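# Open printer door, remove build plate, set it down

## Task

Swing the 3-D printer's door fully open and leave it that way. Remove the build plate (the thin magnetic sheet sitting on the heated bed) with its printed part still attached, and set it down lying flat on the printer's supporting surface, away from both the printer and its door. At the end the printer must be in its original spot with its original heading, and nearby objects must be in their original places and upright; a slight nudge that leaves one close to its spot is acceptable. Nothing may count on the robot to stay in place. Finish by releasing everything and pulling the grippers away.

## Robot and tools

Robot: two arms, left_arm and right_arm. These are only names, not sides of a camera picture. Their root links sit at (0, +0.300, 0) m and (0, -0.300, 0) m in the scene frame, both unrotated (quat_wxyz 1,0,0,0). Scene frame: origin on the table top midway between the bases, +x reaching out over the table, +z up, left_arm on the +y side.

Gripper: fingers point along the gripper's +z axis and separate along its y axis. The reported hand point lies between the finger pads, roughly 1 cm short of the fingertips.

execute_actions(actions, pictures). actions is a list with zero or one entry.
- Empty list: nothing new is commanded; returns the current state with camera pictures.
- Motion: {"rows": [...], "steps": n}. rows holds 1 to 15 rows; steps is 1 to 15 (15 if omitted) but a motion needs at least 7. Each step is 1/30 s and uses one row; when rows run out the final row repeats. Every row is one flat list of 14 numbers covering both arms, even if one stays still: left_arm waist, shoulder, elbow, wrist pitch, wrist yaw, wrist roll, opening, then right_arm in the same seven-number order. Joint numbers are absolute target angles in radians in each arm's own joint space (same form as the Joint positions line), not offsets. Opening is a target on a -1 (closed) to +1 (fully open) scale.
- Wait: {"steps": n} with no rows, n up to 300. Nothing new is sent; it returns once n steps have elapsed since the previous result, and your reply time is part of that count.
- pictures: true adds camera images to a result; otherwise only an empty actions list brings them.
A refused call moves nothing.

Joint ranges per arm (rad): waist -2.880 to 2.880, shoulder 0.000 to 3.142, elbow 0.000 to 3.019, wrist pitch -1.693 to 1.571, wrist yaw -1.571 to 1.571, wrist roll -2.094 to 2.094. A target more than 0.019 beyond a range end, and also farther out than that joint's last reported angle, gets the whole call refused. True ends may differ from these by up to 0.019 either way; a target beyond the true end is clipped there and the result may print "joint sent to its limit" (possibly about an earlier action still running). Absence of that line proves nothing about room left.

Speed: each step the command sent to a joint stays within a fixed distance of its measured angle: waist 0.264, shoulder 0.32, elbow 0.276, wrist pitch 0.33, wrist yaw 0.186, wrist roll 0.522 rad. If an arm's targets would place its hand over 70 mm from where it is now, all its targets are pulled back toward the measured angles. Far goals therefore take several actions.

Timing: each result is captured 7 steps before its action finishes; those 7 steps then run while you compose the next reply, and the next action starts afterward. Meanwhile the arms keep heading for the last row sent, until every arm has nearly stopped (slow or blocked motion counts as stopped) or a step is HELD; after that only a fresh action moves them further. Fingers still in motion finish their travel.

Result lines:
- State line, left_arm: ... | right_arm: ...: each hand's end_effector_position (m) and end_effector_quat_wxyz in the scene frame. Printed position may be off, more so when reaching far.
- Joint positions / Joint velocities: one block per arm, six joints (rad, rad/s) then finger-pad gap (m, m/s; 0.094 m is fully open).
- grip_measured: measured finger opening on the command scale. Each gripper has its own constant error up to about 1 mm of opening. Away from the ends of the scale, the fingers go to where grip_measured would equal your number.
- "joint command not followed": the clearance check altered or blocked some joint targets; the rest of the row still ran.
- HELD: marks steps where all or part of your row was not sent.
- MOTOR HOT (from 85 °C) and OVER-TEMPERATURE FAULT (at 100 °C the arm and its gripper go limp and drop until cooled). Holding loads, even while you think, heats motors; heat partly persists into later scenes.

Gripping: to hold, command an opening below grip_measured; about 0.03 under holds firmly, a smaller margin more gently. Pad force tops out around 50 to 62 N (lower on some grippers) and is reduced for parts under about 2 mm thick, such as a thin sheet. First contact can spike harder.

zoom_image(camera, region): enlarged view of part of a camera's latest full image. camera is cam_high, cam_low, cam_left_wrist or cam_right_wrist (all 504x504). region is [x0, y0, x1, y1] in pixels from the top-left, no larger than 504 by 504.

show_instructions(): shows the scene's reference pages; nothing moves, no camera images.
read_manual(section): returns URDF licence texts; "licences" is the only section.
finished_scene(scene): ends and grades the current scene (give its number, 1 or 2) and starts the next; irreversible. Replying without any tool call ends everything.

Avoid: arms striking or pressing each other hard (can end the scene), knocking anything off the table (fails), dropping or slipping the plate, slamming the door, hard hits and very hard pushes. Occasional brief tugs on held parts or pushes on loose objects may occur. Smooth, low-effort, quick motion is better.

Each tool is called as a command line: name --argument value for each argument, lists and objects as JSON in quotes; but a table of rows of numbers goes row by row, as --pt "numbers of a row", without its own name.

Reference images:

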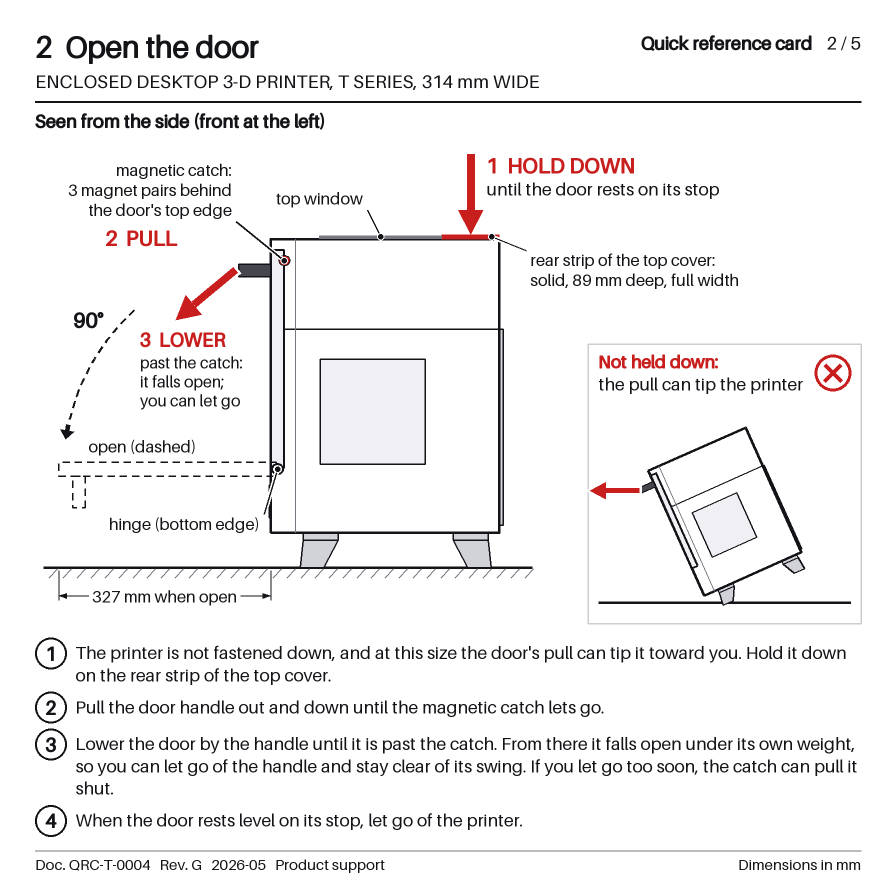

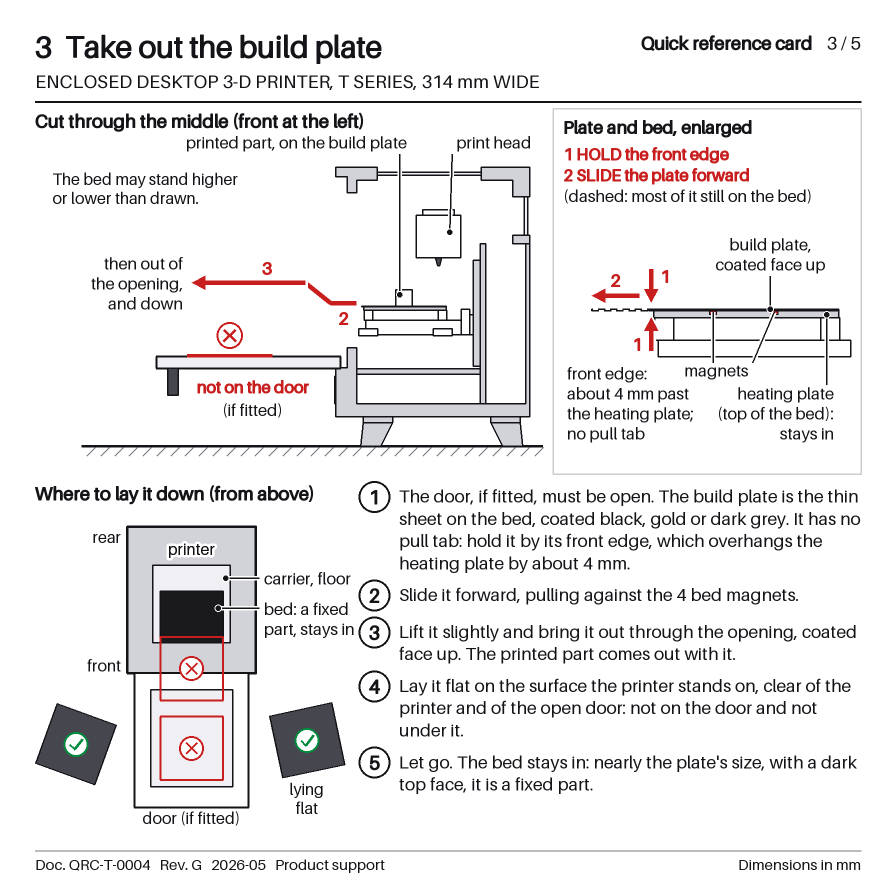

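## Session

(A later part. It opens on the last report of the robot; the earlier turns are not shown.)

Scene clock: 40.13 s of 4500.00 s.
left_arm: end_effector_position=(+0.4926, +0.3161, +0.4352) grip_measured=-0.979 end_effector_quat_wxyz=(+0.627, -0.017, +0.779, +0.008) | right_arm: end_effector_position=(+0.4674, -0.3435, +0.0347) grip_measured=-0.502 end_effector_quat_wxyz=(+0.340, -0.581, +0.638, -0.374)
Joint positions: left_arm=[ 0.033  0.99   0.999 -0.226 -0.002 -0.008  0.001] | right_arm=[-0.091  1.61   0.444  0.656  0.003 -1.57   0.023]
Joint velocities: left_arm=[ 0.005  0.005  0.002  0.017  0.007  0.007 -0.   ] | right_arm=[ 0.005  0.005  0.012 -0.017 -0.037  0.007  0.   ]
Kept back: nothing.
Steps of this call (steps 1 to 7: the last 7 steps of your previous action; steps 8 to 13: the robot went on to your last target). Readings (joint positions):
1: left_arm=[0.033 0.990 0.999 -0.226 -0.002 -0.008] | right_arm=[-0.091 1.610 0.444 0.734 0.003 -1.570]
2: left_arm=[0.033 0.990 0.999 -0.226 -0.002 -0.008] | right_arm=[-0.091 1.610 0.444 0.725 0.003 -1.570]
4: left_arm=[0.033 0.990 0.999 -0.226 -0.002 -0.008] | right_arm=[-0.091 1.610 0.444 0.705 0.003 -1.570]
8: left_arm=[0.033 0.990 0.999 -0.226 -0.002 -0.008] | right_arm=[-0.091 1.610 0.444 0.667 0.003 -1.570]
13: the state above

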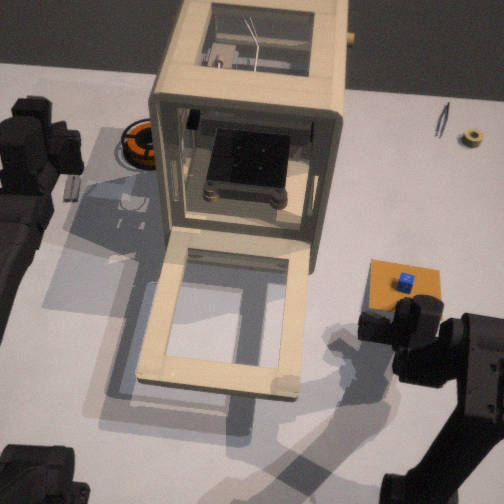

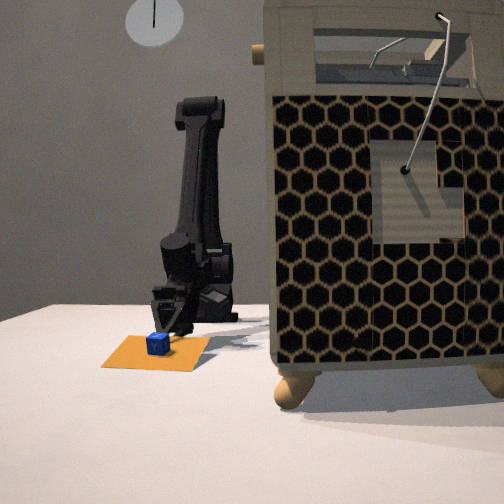

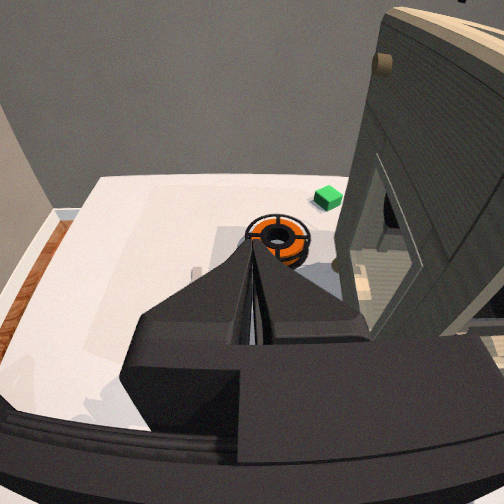

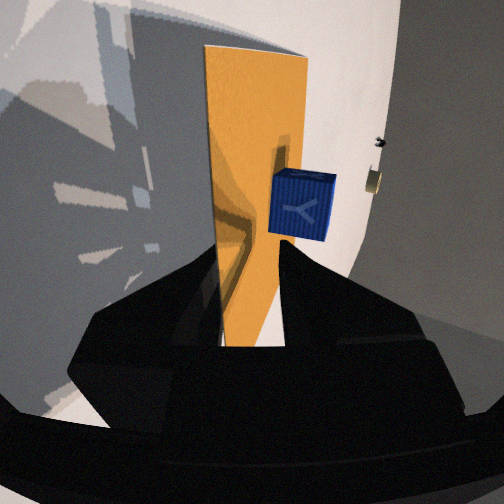

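execute_actions --actions '[{"rows":[[0.04,0.98,1.0,-0.2,0,0,-1,-0.1,1.585,0.46,0.64,0,-1.58,-0.48],[0.04,0.98,1.0,-0.2,0,0,-1,-0.1,1.577,0.46,0.63,0,-1.58,-0.46],[0.04,0.98,1.0,-0.2,0,0,-1,-0.1,1.569,0.46,0.613,0,-1.58,-0.44],[0.04,0.98,1.0,-0.2,0,0,-1,-0.1,1.561,0.46,0.595,0,-1.58,-0.43],[0.04,0.98,1.0,-0.2,0,0,-1,-0.1,1.553,0.46,0.577,0,-1.58,-0.42],[0.04,0.98,1.0,-0.2,0,0,-1,-0.1,1.545,0.46,0.559,0,-1.58,-0.41],[0.04,0.98,1.0,-0.2,0,0,-1,-0.1,1.537,0.46,0.541,0,-1.58,-0.4],[0.04,0.98,1.0,-0.2,0,0,-1,-0.1,1.529,0.46,0.523,0,-1.58,-0.39],[0.04,0.98,1.0,-0.2,0,0,-1,-0.1,1.521,0.46,0.505,0,-1.58,-0.38],[0.04,0.98,1.0,-0.2,0,0,-1,-0.1,1.513,0.46,0.487,0,-1.58,-0.37],[0.04,0.98,1.0,-0.2,0,0,-1,-0.1,1.505,0.46,0.469,0,-1.58,-0.36],[0.04,0.98,1.0,-0.2,0,0,-1,-0.1,1.497,0.46,0.451,0,-1.58,-0.35],[0.04,0.98,1.0,-0.2,0,0,-1,-0.1,1.489,0.46,0.433,0,-1.58,-0.34],[0.04,0.98,1.0,-0.2,0,0,-1,-0.1,1.481,0.46,0.415,0,-1.58,-0.33],[0.04,0.98,1.0,-0.2,0,0,-1,-0.1,1.473,0.46,0.397,0,-1.58,-0.32]]}]'

execute_actions --actions '[{"rows":[[0.04,0.98,1.0,-0.2,0,0,-1,-0.1,1.465,0.46,0.378,0,-1.58,-0.31],[0.04,0.98,1.0,-0.2,0,0,-1,-0.1,1.457,0.46,0.359,0,-1.58,-0.3],[0.04,0.98,1.0,-0.2,0,0,-1,-0.1,1.449,0.46,0.34,0,-1.58,-0.3],[0.04,0.98,1.0,-0.2,0,0,-1,-0.1,1.441,0.46,0.321,0,-1.58,-0.3],[0.04,0.98,1.0,-0.2,0,0,-1,-0.1,1.433,0.46,0.302,0,-1.58,-0.3],[0.04,0.98,1.0,-0.2,0,0,-1,-0.1,1.425,0.46,0.283,0,-1.58,-0.3],[0.04,0.98,1.0,-0.2,0,0,-1,-0.1,1.417,0.46,0.264,0,-1.58,-0.3],[0.04,0.98,1.0,-0.2,0,0,-1,-0.1,1.409,0.46,0.245,0,-1.58,-0.3],[0.04,0.98,1.0,-0.2,0,0,-1,-0.1,1.401,0.46,0.226,0,-1.58,-0.3],[0.04,0.98,1.0,-0.2,0,0,-1,-0.1,1.393,0.46,0.207,0,-1.58,-0.3],[0.04,0.98,1.0,-0.2,0,0,-1,-0.1,1.385,0.46,0.188,0,-1.58,-0.3],[0.04,0.98,1.0,-0.2,0,0,-1,-0.1,1.377,0.46,0.169,0,-1.58,-0.3],[0.04,0.98,1.0,-0.2,0,0,-1,-0.1,1.369,0.46,0.15,0,-1.58,-0.3],[0.04,0.98,1.0,-0.2,0,0,-1,-0.1,1.361,0.46,0.131,0,-1.58,-0.3],[0.04,0.98,1.0,-0.2,0,0,-1,-0.1,1.353,0.46,0.112,0,-1.58,-0.3]]}]'

execute_actions --actions '[{"steps":13}]' --pictures true

Scene clock: 41.33 s of 4500.00 s.
left_arm: end_effector_position=(+0.4926, +0.3161, +0.4352) grip_measured=-0.979 end_effector_quat_wxyz=(+0.627, -0.017, +0.779, +0.008) | right_arm: end_effector_position=(+0.4605, -0.3428, +0.0332) grip_measured=-0.397 end_effector_quat_wxyz=(+0.326, -0.589, +0.646, -0.359)
Joint positions: left_arm=[ 0.033  0.99   0.999 -0.226 -0.002 -0.008  0.001] | right_arm=[-0.091  1.574  0.444  0.573  0.003 -1.57   0.028]
Joint velocities: left_arm=[-0.015 -0.015 -0.017  0.002  0.022 -0.081  0.   ] | right_arm=[-0.015 -0.278 -0.007 -0.525 -0.095  0.051  0.009]
Steps of this call (steps 1 to 28: the robot went on to your last target; steps 29 to 36: the first 8 steps of this action). Readings (joint positions):
29: left_arm=[0.033 0.990 0.999 -0.226 -0.002 -0.008] | right_arm=[-0.091 1.610 0.444 0.655 0.003 -1.570]
30: left_arm=[0.033 0.990 0.999 -0.226 -0.002 -0.008] | right_arm=[-0.091 1.609 0.444 0.654 0.003 -1.570]
32: left_arm=[0.033 0.990 0.999 -0.226 -0.002 -0.008] | right_arm=[-0.091 1.604 0.444 0.637 0.003 -1.570]
36: the state above

Scene clock: 41.83 s of 4500.00 s.
left_arm: end_effector_position=(+0.4926, +0.3161, +0.4352) grip_measured=-0.979 end_effector_quat_wxyz=(+0.627, -0.017, +0.779, +0.008) | right_arm: end_effector_position=(+0.4332, -0.3404, +0.0327) grip_measured=-0.302 end_effector_quat_wxyz=(+0.282, -0.612, +0.671, -0.310)
Joint positions: left_arm=[ 0.033  0.99   0.999 -0.226 -0.002 -0.008  0.001] | right_arm=[-0.091  1.448  0.444  0.299  0.003 -1.57   0.033]
Joint velocities: left_arm=[ 0.005  0.005 -0.002 -0.002  0.022 -0.022  0.   ] | right_arm=[-0.005 -0.259 -0.007 -0.579 -0.022 -0.037 -0.   ]
Steps of this call (steps 1 to 7: the last 7 steps of your previous action; steps 8 to 15: the first 8 steps of this action). Readings (joint positions):
8: left_arm=[0.033 0.990 0.999 -0.226 -0.002 -0.008] | right_arm=[-0.091 1.503 0.444 0.431 0.003 -1.570]
9: left_arm=[0.033 0.990 0.999 -0.226 -0.002 -0.008] | right_arm=[-0.091 1.495 0.444 0.413 0.003 -1.570]
11: left_arm=[0.033 0.990 0.999 -0.226 -0.002 -0.008] | right_arm=[-0.091 1.480 0.444 0.375 0.003 -1.570]
15: the state above

Scene clock: 42.27 s of 4500.00 s.
left_arm: end_effector_position=(+0.4926, +0.3161, +0.4352) grip_measured=-0.979 end_effector_quat_wxyz=(+0.627, -0.017, +0.779, +0.008) | right_arm: end_effector_position=(+0.4130, -0.3385, +0.0353) grip_measured=-0.302 end_effector_quat_wxyz=(+0.255, -0.623, +0.684, -0.281)
Joint positions: left_arm=[ 0.033  0.99   0.999 -0.226 -0.002 -0.008  0.001] | right_arm=[-0.091  1.367  0.444  0.131  0.003 -1.57   0.033]
Joint velocities: left_arm=[-0.005  0.015 -0.007  0.017 -0.007 -0.066  0.001] | right_arm=[-0.015 -0.005 -0.017 -0.032 -0.007 -0.022 -0.001]
Kept back: nothing.
Steps of this call (steps 1 to 7: the last 7 steps of your previous action; steps 8 to 13: the robot went on to your last target). Readings (joint positions):
1: left_arm=[0.033 0.990 0.999 -0.226 -0.002 -0.008] | right_arm=[-0.091 1.440 0.444 0.280 0.003 -1.570]
2: left_arm=[0.033 0.990 0.999 -0.226 -0.002 -0.008] | right_arm=[-0.091 1.432 0.444 0.261 0.003 -1.570]
4: left_arm=[0.033 0.990 0.999 -0.226 -0.002 -0.008] | right_arm=[-0.091 1.416 0.444 0.223 0.003 -1.570]
8: left_arm=[0.033 0.990 0.999 -0.226 -0.002 -0.008] | right_arm=[-0.091 1.384 0.444 0.150 0.003 -1.570]
13: the state above

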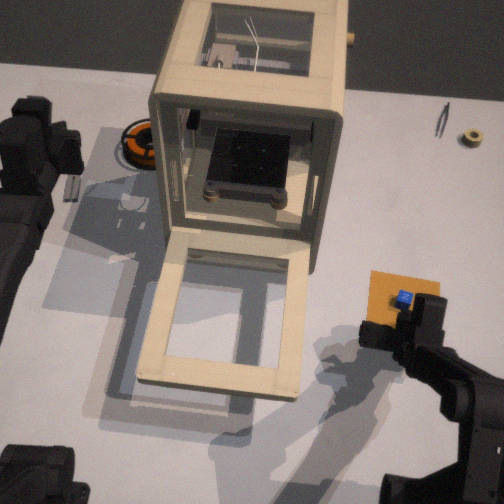

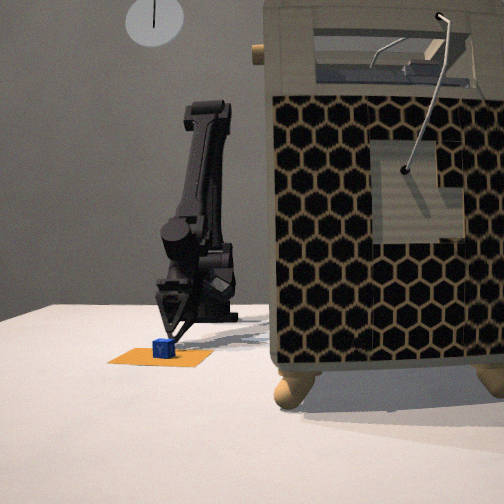

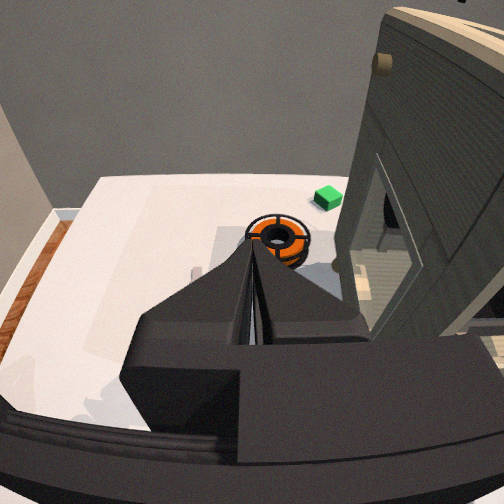

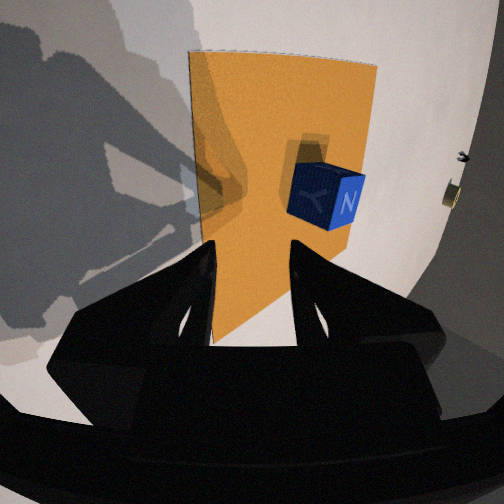

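Plate is flat. Retreat.

execute_actions --actions '[{"rows":[[0.06,0.97,1.0,-0.2,0,0,-1,-0.1,1.33,0.46,0.11,0,-1.58,-0.3],[0.08,0.96,0.99,-0.2,0,0,-1,-0.1,1.3,0.46,0.09,0,-1.58,-0.3],[0.1,0.95,0.98,-0.2,0,0,-1,-0.1,1.26,0.46,0.07,0,-1.58,-0.3],[0.12,0.94,0.97,-0.2,0,0,-1,-0.11,1.22,0.46,0.05,0,-1.58,-0.3],[0.14,0.93,0.96,-0.2,0,0,-1,-0.12,1.17,0.46,0.03,0,-1.58,-0.3],[0.16,0.92,0.95,-0.2,0,0,-1,-0.13,1.12,0.46,0.01,0,-1.58,-0.3],[0.18,0.91,0.94,-0.2,0,0,-1,-0.14,1.07,0.46,-0.01,0,-1.58,-0.3],[0.2,0.9,0.93,-0.2,0,0,-1,-0.15,1.02,0.46,-0.03,0,-1.58,-0.3],[0.22,0.89,0.92,-0.2,0,0,-1,-0.16,0.97,0.46,-0.05,0,-1.58,-0.3],[0.24,0.88,0.91,-0.2,0,0,-1,-0.17,0.92,0.46,-0.07,0,-1.58,-0.3],[0.25,0.88,0.91,-0.2,0,0,-1,-0.18,0.87,0.46,-0.09,0,-1.58,-0.3],[0.25,0.88,0.91,-0.2,0,0,-1,-0.19,0.82,0.46,-0.1,0,-1.58,-0.3],[0.25,0.88,0.91,-0.2,0,0,-1,-0.2,0.77,0.46,-0.1,0,-1.58,-0.3],[0.25,0.88,0.91,-0.2,0,0,-1,-0.2,0.73,0.46,-0.1,0,-1.58,-0.3],[0.25,0.88,0.91,-0.2,0,0,-1,-0.2,0.7,0.46,-0.1,0,-1.58,-0.3]]}]'

execute_actions --actions '[{"steps":15}]' --pictures true

Scene clock: 42.93 s of 4500.00 s.
left_arm: end_effector_position=(+0.4710, +0.3699, +0.4307) grip_measured=-0.979 end_effector_quat_wxyz=(+0.628, -0.060, +0.775, +0.044) | right_arm: end_effector_position=(+0.4074, -0.3464, +0.0962) grip_measured=-0.302 end_effector_quat_wxyz=(+0.282, -0.603, +0.675, -0.317)
Joint positions: left_arm=[ 0.148  0.941  0.955 -0.224  0.    -0.007  0.001] | right_arm=[-0.111  1.161  0.444  0.023  0.003 -1.57   0.033]
Joint velocities: left_arm=[ 0.708 -0.366 -0.3    0.017  0.022  0.066  0.001] | right_arm=[-0.308 -1.705 -0.002 -0.559  0.007 -0.007 -0.001]
Steps of this call (steps 1 to 12: the robot went on to your last target; steps 13 to 20: the first 8 steps of this action). Readings (joint positions):
13: left_arm=[0.034 0.990 0.999 -0.226 -0.002 -0.008] | right_arm=[-0.091 1.366 0.444 0.129 0.003 -1.570]
14: left_arm=[0.038 0.988 0.999 -0.226 -0.001 -0.008] | right_arm=[-0.091 1.362 0.444 0.125 0.003 -1.570]
16: left_arm=[0.060 0.982 0.993 -0.225 0.000 -0.007] | right_arm=[-0.091 1.331 0.444 0.097 0.003 -1.570]
20: the state above

Scene clock: 43.43 s of 4500.00 s.
left_arm: end_effector_position=(+0.4425, +0.4131, +0.4328) grip_measured=-0.979 end_effector_quat_wxyz=(+0.632, -0.099, +0.764, +0.078) | right_arm: end_effector_position=(+0.3683, -0.3723, +0.2549) grip_measured=-0.302 end_effector_quat_wxyz=(+0.372, -0.515, +0.626, -0.453)
Joint positions: left_arm=[ 0.251  0.881  0.916 -0.224 -0.001 -0.007  0.001] | right_arm=[-0.191  0.681  0.444 -0.08   0.003 -1.57   0.033]
Joint velocities: left_arm=[ 0.005 -0.005 -0.007  0.012  0.007 -0.037 -0.002] | right_arm=[ 0.005  0.151 -0.007 -0.037 -0.037  0.007 -0.001]
Kept back: nothing.
Steps of this call (steps 1 to 7: the last 7 steps of your previous action; steps 8 to 15: the robot went on to your last target). Readings (joint positions):
1: left_arm=[0.173 0.928 0.945 -0.224 0.000 -0.007] | right_arm=[-0.122 1.102 0.444 0.005 0.003 -1.570]
2: left_arm=[0.196 0.916 0.934 -0.224 0.000 -0.007] | right_arm=[-0.134 1.041 0.444 -0.013 0.003 -1.570]
4: left_arm=[0.233 0.895 0.919 -0.224 -0.000 -0.007] | right_arm=[-0.158 0.920 0.444 -0.048 0.003 -1.570]
8: left_arm=[0.251 0.881 0.916 -0.224 -0.001 -0.007] | right_arm=[-0.190 0.721 0.444 -0.074 0.003 -1.570]
15: the state above

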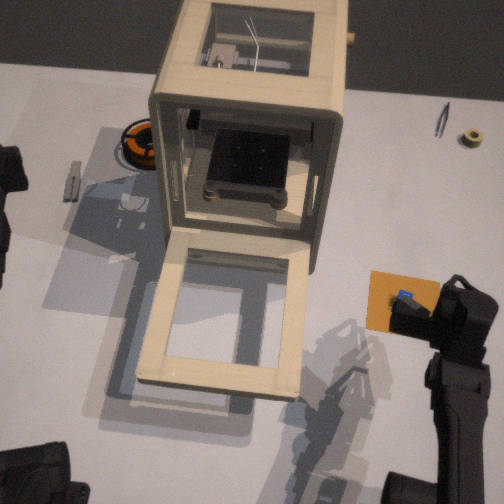

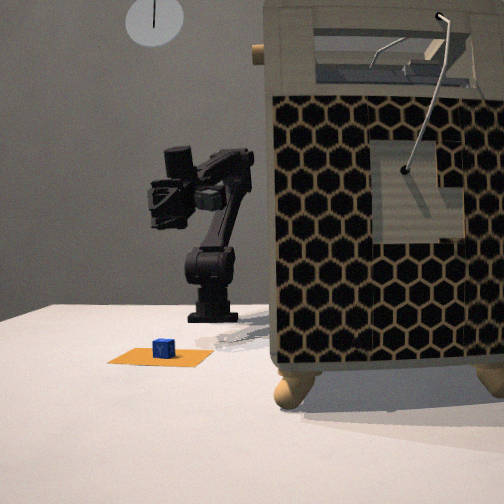

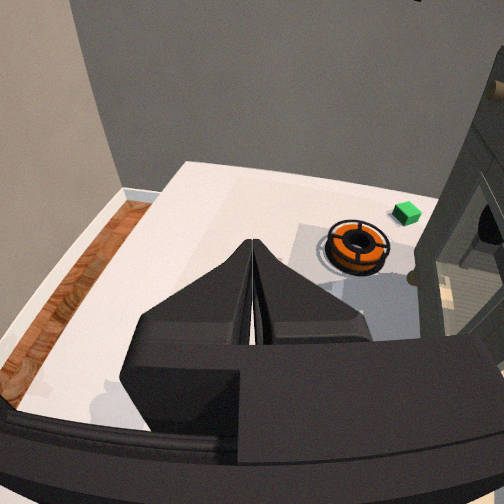

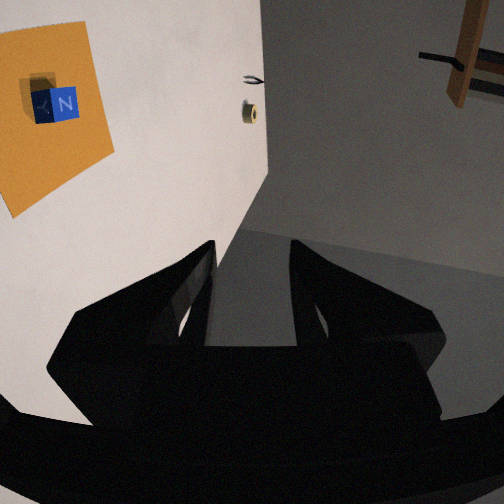

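finished_scene --scene 1

The scene is finished: the task was done.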